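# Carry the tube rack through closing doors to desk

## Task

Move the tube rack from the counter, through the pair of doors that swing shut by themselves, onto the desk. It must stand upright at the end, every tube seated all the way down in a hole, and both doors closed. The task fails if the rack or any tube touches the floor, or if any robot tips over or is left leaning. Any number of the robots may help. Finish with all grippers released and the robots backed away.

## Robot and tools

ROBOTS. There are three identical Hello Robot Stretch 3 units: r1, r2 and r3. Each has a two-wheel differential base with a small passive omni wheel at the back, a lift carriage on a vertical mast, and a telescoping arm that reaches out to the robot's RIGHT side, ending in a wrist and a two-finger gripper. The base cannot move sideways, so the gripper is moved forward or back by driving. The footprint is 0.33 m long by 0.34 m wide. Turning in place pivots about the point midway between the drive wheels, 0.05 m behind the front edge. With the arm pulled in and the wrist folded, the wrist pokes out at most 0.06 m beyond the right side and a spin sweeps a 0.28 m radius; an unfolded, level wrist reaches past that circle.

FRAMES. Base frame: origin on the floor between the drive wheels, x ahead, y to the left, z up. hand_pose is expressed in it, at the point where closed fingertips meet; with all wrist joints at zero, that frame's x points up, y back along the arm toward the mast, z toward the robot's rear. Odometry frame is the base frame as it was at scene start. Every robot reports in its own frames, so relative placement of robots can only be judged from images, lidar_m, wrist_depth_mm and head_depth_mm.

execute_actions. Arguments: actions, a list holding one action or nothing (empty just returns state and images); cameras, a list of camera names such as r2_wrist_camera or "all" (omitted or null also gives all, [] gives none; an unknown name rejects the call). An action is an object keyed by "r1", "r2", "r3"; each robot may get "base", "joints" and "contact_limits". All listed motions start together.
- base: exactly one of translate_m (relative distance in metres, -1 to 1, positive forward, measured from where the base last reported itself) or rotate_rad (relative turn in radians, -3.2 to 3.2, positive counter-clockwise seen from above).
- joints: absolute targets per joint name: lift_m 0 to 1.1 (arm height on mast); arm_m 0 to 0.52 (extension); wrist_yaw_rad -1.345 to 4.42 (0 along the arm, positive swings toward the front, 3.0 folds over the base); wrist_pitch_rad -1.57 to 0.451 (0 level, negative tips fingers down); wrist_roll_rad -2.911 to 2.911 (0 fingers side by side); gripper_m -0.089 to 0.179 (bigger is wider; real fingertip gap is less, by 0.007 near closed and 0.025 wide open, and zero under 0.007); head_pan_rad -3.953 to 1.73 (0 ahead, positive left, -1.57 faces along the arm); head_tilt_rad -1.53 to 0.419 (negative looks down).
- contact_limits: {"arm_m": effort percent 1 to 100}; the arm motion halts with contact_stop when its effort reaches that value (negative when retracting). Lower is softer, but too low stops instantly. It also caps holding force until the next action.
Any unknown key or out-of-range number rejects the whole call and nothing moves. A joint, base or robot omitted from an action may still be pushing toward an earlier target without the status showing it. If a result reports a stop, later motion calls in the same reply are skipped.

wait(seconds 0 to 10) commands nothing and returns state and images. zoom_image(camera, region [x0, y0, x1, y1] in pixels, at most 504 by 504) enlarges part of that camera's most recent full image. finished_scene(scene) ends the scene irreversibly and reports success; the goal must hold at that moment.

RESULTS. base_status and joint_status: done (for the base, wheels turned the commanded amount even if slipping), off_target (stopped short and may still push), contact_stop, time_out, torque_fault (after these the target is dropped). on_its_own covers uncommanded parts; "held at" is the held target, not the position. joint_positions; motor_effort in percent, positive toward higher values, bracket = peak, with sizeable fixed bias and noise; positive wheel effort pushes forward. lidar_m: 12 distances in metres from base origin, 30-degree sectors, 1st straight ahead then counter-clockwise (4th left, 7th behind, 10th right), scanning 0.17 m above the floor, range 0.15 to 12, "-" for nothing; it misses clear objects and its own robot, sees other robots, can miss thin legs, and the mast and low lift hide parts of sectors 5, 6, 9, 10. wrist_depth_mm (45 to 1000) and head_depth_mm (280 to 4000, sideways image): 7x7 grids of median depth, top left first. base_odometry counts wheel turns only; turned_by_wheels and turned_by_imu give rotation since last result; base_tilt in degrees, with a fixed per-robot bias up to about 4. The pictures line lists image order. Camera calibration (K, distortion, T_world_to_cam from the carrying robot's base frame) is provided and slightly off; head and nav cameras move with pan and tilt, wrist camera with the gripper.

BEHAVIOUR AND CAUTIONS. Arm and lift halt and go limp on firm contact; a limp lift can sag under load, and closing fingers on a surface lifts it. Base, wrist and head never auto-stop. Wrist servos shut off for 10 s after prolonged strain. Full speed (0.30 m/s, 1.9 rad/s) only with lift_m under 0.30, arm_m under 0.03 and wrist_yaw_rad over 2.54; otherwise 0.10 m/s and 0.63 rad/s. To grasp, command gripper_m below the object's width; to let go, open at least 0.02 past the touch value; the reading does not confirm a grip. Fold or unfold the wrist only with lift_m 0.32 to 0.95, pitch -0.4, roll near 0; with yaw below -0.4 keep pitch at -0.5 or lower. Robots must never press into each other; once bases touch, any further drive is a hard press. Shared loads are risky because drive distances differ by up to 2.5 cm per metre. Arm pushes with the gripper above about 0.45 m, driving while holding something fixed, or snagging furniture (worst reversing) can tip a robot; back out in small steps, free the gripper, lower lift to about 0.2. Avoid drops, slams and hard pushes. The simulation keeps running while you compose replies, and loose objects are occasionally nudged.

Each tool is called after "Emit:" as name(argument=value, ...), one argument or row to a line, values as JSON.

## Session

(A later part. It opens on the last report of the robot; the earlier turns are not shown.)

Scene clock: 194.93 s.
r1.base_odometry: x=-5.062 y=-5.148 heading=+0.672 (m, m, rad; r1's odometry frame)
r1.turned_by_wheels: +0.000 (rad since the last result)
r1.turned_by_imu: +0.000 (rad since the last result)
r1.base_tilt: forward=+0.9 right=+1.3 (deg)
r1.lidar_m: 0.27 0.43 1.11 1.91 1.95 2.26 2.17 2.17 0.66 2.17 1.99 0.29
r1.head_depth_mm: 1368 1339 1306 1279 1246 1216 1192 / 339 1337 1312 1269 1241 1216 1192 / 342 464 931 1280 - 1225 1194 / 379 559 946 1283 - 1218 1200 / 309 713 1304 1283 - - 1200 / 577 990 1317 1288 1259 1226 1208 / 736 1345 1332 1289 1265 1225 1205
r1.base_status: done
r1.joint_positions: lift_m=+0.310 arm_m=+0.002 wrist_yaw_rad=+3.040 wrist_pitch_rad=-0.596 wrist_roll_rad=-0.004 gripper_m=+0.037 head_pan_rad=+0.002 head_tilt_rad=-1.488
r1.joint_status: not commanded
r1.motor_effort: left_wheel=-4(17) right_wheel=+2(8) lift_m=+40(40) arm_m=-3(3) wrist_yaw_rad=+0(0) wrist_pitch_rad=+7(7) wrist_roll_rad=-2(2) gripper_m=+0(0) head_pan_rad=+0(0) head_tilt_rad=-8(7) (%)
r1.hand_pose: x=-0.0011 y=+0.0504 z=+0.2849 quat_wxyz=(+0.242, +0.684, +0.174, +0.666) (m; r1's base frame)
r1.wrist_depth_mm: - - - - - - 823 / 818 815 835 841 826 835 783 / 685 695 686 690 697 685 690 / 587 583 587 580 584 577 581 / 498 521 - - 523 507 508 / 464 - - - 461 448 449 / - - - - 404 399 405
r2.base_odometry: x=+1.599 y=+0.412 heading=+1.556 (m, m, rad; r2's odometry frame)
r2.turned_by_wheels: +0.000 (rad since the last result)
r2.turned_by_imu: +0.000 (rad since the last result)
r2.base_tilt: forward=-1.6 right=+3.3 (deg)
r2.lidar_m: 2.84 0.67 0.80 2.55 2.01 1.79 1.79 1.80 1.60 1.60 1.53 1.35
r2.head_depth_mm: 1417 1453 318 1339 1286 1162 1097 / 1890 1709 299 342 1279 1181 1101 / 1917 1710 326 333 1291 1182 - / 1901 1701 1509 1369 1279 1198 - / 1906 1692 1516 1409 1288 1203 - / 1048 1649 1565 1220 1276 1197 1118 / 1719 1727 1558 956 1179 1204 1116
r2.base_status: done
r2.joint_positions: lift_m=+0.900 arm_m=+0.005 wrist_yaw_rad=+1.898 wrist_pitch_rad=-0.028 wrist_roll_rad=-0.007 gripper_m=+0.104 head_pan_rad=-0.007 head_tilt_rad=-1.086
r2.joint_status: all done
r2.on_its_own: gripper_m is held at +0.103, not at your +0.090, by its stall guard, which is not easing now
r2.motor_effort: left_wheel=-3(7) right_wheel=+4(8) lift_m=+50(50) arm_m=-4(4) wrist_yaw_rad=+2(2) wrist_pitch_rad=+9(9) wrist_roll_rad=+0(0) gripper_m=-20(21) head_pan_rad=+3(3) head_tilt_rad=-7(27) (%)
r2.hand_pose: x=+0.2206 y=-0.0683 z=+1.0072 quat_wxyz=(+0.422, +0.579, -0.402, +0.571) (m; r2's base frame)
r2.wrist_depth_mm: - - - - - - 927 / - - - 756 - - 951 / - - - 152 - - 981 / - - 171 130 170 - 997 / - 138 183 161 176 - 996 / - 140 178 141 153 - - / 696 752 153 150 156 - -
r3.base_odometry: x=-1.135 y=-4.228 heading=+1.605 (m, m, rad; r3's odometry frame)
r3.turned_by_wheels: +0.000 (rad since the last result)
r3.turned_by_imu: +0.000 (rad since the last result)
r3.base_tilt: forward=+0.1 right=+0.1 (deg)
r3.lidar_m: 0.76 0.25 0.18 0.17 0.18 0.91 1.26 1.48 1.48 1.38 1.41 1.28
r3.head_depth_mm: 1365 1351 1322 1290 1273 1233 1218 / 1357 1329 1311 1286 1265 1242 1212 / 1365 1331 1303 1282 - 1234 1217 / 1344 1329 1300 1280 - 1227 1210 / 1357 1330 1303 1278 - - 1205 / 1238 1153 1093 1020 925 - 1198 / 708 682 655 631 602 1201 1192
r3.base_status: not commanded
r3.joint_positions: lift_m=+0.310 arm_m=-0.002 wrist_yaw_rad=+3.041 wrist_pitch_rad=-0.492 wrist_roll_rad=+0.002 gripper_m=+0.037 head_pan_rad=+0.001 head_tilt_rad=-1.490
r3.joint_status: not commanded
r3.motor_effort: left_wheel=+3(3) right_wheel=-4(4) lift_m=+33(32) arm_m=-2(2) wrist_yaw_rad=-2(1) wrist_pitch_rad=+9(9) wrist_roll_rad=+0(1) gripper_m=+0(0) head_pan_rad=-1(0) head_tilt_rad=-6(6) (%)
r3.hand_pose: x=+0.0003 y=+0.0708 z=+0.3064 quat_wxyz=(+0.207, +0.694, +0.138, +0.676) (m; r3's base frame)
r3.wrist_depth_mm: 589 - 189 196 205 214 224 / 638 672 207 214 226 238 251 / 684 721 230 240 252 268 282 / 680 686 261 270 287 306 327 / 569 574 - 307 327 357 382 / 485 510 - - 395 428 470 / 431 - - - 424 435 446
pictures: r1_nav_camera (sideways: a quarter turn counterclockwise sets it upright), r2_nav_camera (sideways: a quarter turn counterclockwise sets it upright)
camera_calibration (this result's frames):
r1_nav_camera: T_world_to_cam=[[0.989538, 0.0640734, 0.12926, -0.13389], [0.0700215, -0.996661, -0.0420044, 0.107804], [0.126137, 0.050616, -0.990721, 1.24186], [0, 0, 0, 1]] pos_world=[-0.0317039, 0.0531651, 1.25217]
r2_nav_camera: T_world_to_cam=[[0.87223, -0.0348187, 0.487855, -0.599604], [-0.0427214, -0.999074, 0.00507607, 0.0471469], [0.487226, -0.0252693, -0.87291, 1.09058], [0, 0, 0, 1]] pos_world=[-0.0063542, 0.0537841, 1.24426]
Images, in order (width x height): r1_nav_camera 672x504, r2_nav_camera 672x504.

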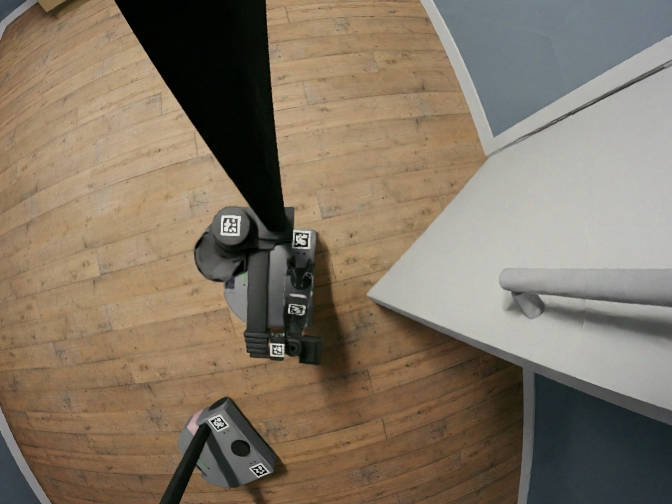

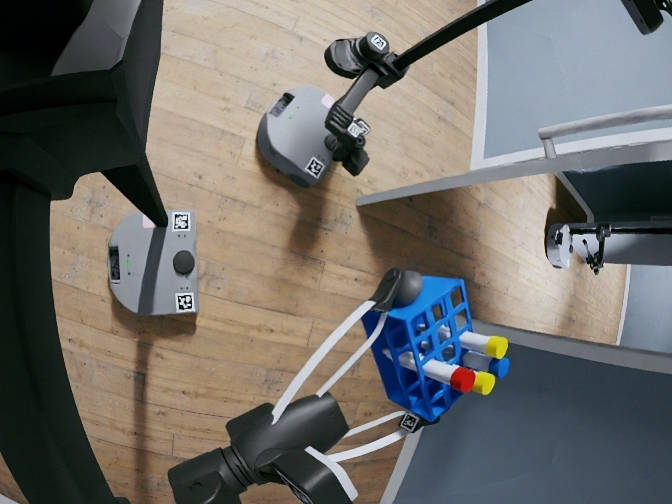

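Emit:
execute_actions(
  actions=[
    {"r2":{"base":{"translate_m":-0.8}},"r1":{"base":{"rotate_rad":1.77},"joints":{"lift_m":0.9,"wrist_pitch_rad":-0.4,"head_pan_rad":-1.57,"head_tilt_rad":-0.4}}},
  ],
  cameras=[],
)

Emit:
execute_actions(
  actions=[
    {"r1":{"base":{"translate_m":-0.43},"joints":{"wrist_yaw_rad":0,"wrist_pitch_rad":0,"gripper_m":0.15}}},
  ],
  cameras=["r1_nav_camera","r1_wrist_camera","r1_head_camera"],
)

Scene clock: 206.23 s.
r1.base_odometry: x=-5.062 y=-5.148 heading=+2.441 (m, m, rad; r1's odometry frame)
r1.turned_by_wheels: +1.770 (rad since the last result)
r1.turned_by_imu: +1.766 (rad since the last result)
r1.base_tilt: forward=+1.0 right=+1.3 (deg)
r1.lidar_m: 1.95 1.99 2.31 2.17 1.38 2.31 2.17 1.50 1.03 0.97 0.99 1.27
r1.head_depth_mm: 818 876 943 1024 1124 1242 1337 / 813 868 941 1020 1121 1230 1331 / 808 867 934 1016 1106 1217 1312 / 803 860 926 1008 1101 1205 1312 / 797 859 923 1000 1091 1203 1311 / 793 848 920 993 1086 1193 1302 / 790 848 912 990 1069 1180 1294
r1.base_status: done
r1.joint_positions: lift_m=+0.900 arm_m=+0.002 wrist_yaw_rad=+3.040 wrist_pitch_rad=-0.418 wrist_roll_rad=-0.004 gripper_m=+0.037 head_pan_rad=-1.563 head_tilt_rad=-0.409
r1.joint_status: all done
r1.motor_effort: left_wheel=-3(7) right_wheel=+2(4) lift_m=+45(46) arm_m=-3(3) wrist_yaw_rad=+1(0) wrist_pitch_rad=+9(8) wrist_roll_rad=-2(2) gripper_m=+0(1) head_pan_rad=-3(43) head_tilt_rad=+6(55) (%)
r1.hand_pose: x=+0.0015 y=+0.0761 z=+0.9125 quat_wxyz=(+0.182, +0.697, +0.112, +0.685) (m; r1's base frame)
r1.wrist_depth_mm: - - - - - - - / - - - - - - - / - - - - - - - / - - - - - - - / - - - - - - - / - - - - - - - / - - - - - - -
r2.base_odometry: x=+1.587 y=-0.388 heading=+1.556 (m, m, rad; r2's odometry frame)
r2.turned_by_wheels: +0.000 (rad since the last result)
r2.turned_by_imu: -0.005 (rad since the last result)
r2.base_tilt: forward=-1.6 right=+3.3 (deg)
r2.lidar_m: 2.13 1.25 2.80 1.90 1.16 1.02 1.03 1.22 1.36 1.36 1.61 2.13
r2.head_depth_mm: 1892 1614 319 1333 1292 1166 1100 / 1894 1731 299 342 1275 1185 1101 / 1892 1695 326 333 1273 1183 - / 1906 1719 1521 1358 1282 1194 - / 1923 1571 1537 1403 1287 1192 - / 1929 1533 1551 1409 1298 1192 1119 / 1856 1725 1549 1418 1296 1200 1114
r2.base_status: done
r2.joint_positions: lift_m=+0.900 arm_m=+0.005 wrist_yaw_rad=+1.898 wrist_pitch_rad=-0.028 wrist_roll_rad=-0.007 gripper_m=+0.104 head_pan_rad=-0.007 head_tilt_rad=-1.086
r2.joint_status: not commanded
r2.on_its_own: gripper_m is held at +0.103, not at your +0.090, by its stall guard, which is not easing now
r2.motor_effort: left_wheel=-2(7) right_wheel=+3(2) lift_m=+49(50) arm_m=-4(4) wrist_yaw_rad=+2(2) wrist_pitch_rad=+9(9) wrist_roll_rad=+0(0) gripper_m=-21(21) head_pan_rad=+3(3) head_tilt_rad=-7(7) (%)
r2.hand_pose: x=+0.2206 y=-0.0683 z=+1.0072 quat_wxyz=(+0.422, +0.579, -0.402, +0.571) (m; r2's base frame)
r2.wrist_depth_mm: - - - - - - - / - - - - - - - / - - - 152 - - - / - - 172 130 169 - - / - 139 183 161 176 - - / - 140 178 141 153 - - / - - 153 150 156 - -
r3.base_odometry: x=-1.135 y=-4.228 heading=+1.605 (m, m, rad; r3's odometry frame)
r3.turned_by_wheels: +0.000 (rad since the last result)
r3.turned_by_imu: +0.003 (rad since the last result)
r3.base_tilt: forward=+0.1 right=+0.0 (deg)
r3.lidar_m: 0.76 0.25 0.18 0.17 0.18 0.91 1.25 1.36 1.49 1.39 1.41 1.29
r3.head_depth_mm: 1363 1344 1319 1288 1262 1232 1223 / 1366 1348 1309 1283 1256 1242 1219 / 1365 1331 1310 1294 - 1227 1213 / 1354 1321 1303 1279 - 1219 1213 / 1340 1323 1300 1271 - - 1199 / 1241 1161 1082 1021 925 - 1202 / 709 680 657 628 604 1197 1201
r3.base_status: not commanded
r3.joint_positions: lift_m=+0.310 arm_m=-0.002 wrist_yaw_rad=+3.041 wrist_pitch_rad=-0.492 wrist_roll_rad=+0.002 gripper_m=+0.037 head_pan_rad=+0.001 head_tilt_rad=-1.490
r3.joint_status: not commanded
r3.motor_effort: left_wheel=+4(4) right_wheel=-4(4) lift_m=+32(32) arm_m=-2(3) wrist_yaw_rad=-1(1) wrist_pitch_rad=+9(9) wrist_roll_rad=-1(1) gripper_m=+0(0) head_pan_rad=+0(0) head_tilt_rad=-6(7) (%)
r3.hand_pose: x=+0.0003 y=+0.0708 z=+0.3064 quat_wxyz=(+0.207, +0.694, +0.138, +0.676) (m; r3's base frame)
r3.wrist_depth_mm: 590 - 189 196 204 214 224 / 631 668 206 217 226 238 250 / 698 724 230 240 253 268 283 / 680 696 260 268 288 308 327 / 570 574 - 308 327 354 384 / 482 503 - - 395 429 466 / 437 - - - 425 439 441
pictures: none
No camera images: the call's "cameras" was empty. Leave "cameras" out to get every camera's image.

Scene clock: 211.83 s.
r1.base_odometry: x=-4.733 y=-5.425 heading=+2.441 (m, m, rad; r1's odometry frame)
r1.turned_by_wheels: +0.000 (rad since the last result)
r1.turned_by_imu: +0.001 (rad since the last result)
r1.base_tilt: forward=+0.9 right=+1.3 (deg)
r1.lidar_m: 2.37 2.43 2.27 2.13 1.24 1.85 1.75 1.55 1.06 1.00 1.02 1.32
r1.head_depth_mm: 849 908 980 1065 1164 1286 1375 / 844 901 976 1063 1161 1288 1370 / 831 892 962 1045 1146 1238 - / 834 885 952 1030 1136 1233 1359 / 829 890 958 1034 1133 1261 1343 / 825 884 954 1030 1131 1242 1333 / 820 883 950 1024 1120 1234 1317
r1.base_status: done
r1.joint_positions: lift_m=+0.900 arm_m=+0.002 wrist_yaw_rad=+0.002 wrist_pitch_rad=-0.022 wrist_roll_rad=-0.004 gripper_m=+0.150 head_pan_rad=-1.563 head_tilt_rad=-0.409
r1.joint_status: all done
r1.motor_effort: left_wheel=-4(8) right_wheel=+2(2) lift_m=+45(45) arm_m=-3(3) wrist_yaw_rad=-1(4) wrist_pitch_rad=+10(10) wrist_roll_rad=-2(2) gripper_m=+1(84) head_pan_rad=-3(3) head_tilt_rad=+5(5) (%)
r1.hand_pose: x=-0.0210 y=-0.4028 z=+1.0089 quat_wxyz=(+0.709, +0.009, -0.705, -0.007) (m; r1's base frame)
r1.wrist_depth_mm: 649 659 684 700 704 736 749 / 676 685 703 710 740 769 779 / 686 713 723 732 768 784 814 / 713 742 746 757 786 809 824 / 716 740 769 794 804 830 847 / 744 786 787 819 850 - 899 / 778 797 815 844 868 924 949
r2.base_odometry: x=+1.587 y=-0.388 heading=+1.556 (m, m, rad; r2's odometry frame)
r2.turned_by_wheels: +0.000 (rad since the last result)
r2.turned_by_imu: +0.000 (rad since the last result)
r2.base_tilt: forward=-1.6 right=+3.3 (deg)
r2.lidar_m: 1.02 2.54 2.80 1.91 1.16 1.02 1.02 1.22 1.35 1.36 1.62 2.13
r2.head_depth_mm: 1896 1611 318 1338 1292 1170 1107 / 1891 1502 299 342 1282 1186 1102 / 1908 1505 327 333 1276 1192 - / 1812 1466 1510 1365 1284 1200 - / 1906 1720 1547 1404 1287 1186 - / 1930 1723 1549 1404 1288 1196 1121 / 1920 1714 1559 1408 1297 1192 1114
r2.base_status: not commanded
r2.joint_positions: lift_m=+0.900 arm_m=+0.005 wrist_yaw_rad=+1.898 wrist_pitch_rad=-0.028 wrist_roll_rad=-0.007 gripper_m=+0.104 head_pan_rad=-0.007 head_tilt_rad=-1.086
r2.joint_status: not commanded
r2.on_its_own: gripper_m is held at +0.103, not at your +0.090, by its stall guard, which is not easing now
r2.motor_effort: left_wheel=-2(2) right_wheel=+3(3) lift_m=+49(50) arm_m=-4(4) wrist_yaw_rad=+2(2) wrist_pitch_rad=+9(9) wrist_roll_rad=+0(0) gripper_m=-20(20) head_pan_rad=+3(3) head_tilt_rad=-7(6) (%)
r2.hand_pose: x=+0.2206 y=-0.0683 z=+1.0072 quat_wxyz=(+0.422, +0.579, -0.402, +0.571) (m; r2's base frame)
r2.wrist_depth_mm: - - - - - - - / - - - - 861 - - / - - - 151 - - - / - - 171 131 169 - - / - 138 183 161 176 - - / - 140 177 141 153 - - / - - 153 150 156 - -
r3.base_odometry: x=-1.135 y=-4.228 heading=+1.605 (m, m, rad; r3's odometry frame)
r3.turned_by_wheels: +0.000 (rad since the last result)
r3.turned_by_imu: +0.002 (rad since the last result)
r3.base_tilt: forward=+0.1 right=+0.0 (deg)
r3.lidar_m: 0.77 0.25 0.18 0.17 0.18 0.91 1.25 1.36 1.48 1.39 1.41 1.28
r3.head_depth_mm: 1356 1342 1316 1290 1269 1239 1221 / 1359 1336 1303 1297 1253 1231 1220 / 1361 1326 1304 1280 - 1231 1220 / 1358 1328 1299 1269 - 1228 1208 / 1354 1326 1295 1274 - - 1209 / 1233 1156 1083 1014 923 - 1202 / 709 681 656 631 604 1215 1189
r3.base_status: not commanded
r3.joint_positions: lift_m=+0.310 arm_m=-0.002 wrist_yaw_rad=+3.041 wrist_pitch_rad=-0.492 wrist_roll_rad=+0.002 gripper_m=+0.037 head_pan_rad=+0.001 head_tilt_rad=-1.490
r3.joint_status: not commanded
r3.motor_effort: left_wheel=+3(3) right_wheel=-4(5) lift_m=+32(32) arm_m=-2(2) wrist_yaw_rad=-2(1) wrist_pitch_rad=+10(9) wrist_roll_rad=+0(0) gripper_m=+0(0) head_pan_rad=+0(0) head_tilt_rad=-7(7) (%)
r3.hand_pose: x=+0.0003 y=+0.0708 z=+0.3064 quat_wxyz=(+0.207, +0.694, +0.138, +0.676) (m; r3's base frame)
r3.wrist_depth_mm: 587 - 189 196 205 215 223 / 635 673 207 216 227 238 251 / 677 727 231 240 252 269 284 / 676 693 259 271 288 305 325 / 564 570 - 308 325 359 382 / 481 499 - - 393 426 467 / 435 - - - 426 444 439
pictures: r1_head_camera (sideways: a quarter turn clockwise sets it upright), r1_nav_camera (sideways: a quarter turn counterclockwise sets it upright), r1_wrist_camera
camera_calibration (this result's frames):
r1_head_camera: T_world_to_cam=[[-0.00480442, 0.384939, -0.92293, 1.22145], [0.998939, 0.0441223, 0.0132026, -0.0140242], [0.045804, -0.921887, -0.384742, 0.456464], [0, 0, 0, 1]] pos_world=[-0.00103027, -0.0487553, 1.30312]
r1_nav_camera: T_world_to_cam=[[0.0652137, -0.353159, 0.933288, -1.17583], [-0.996198, -0.0771765, 0.0404058, 0.00702045], [0.0577582, -0.932375, -0.35685, 0.418094], [0, 0, 0, 1]] pos_world=[0.0595258, -0.0248943, 1.2463]
r1_wrist_camera: T_world_to_cam=[[-0.999352, 0.0263005, -0.0245768, 0.011826], [0.0293726, 0.201127, -0.979125, 1.10137], [-0.0208085, -0.979212, -0.201769, -0.0267838], [0, 0, 0, 1]] pos_world=[-0.0210892, -0.248054, 1.07327]
Images, in order (width x height): r1_head_camera 896x504, r1_nav_camera 672x504, r1_wrist_camera 644x364.

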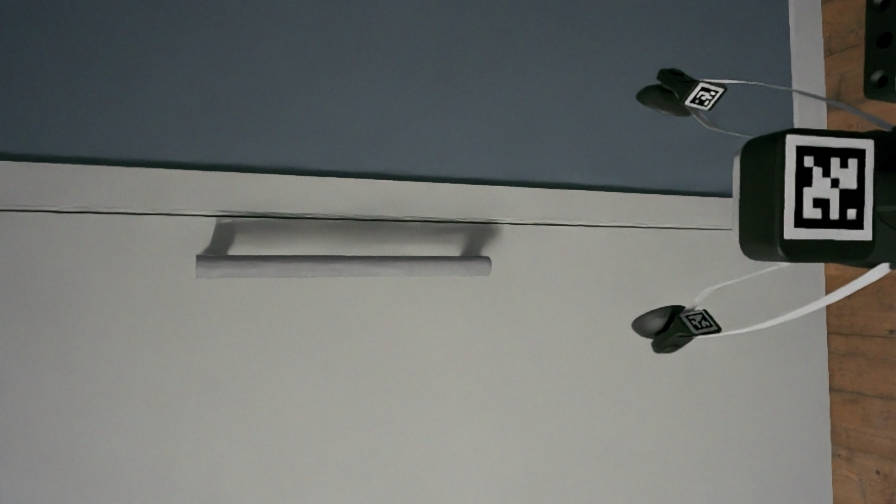

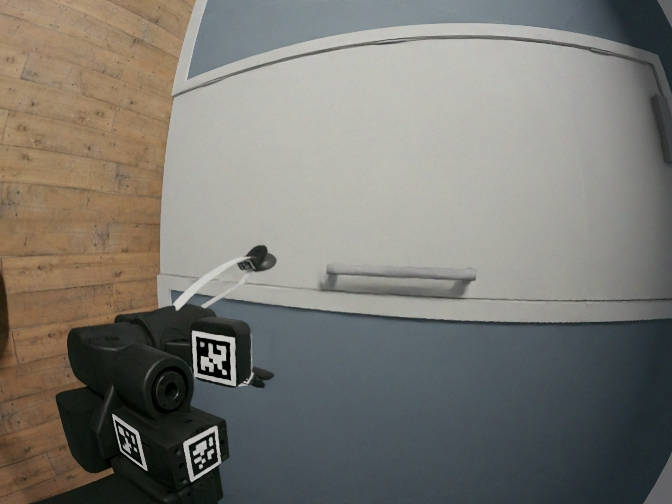

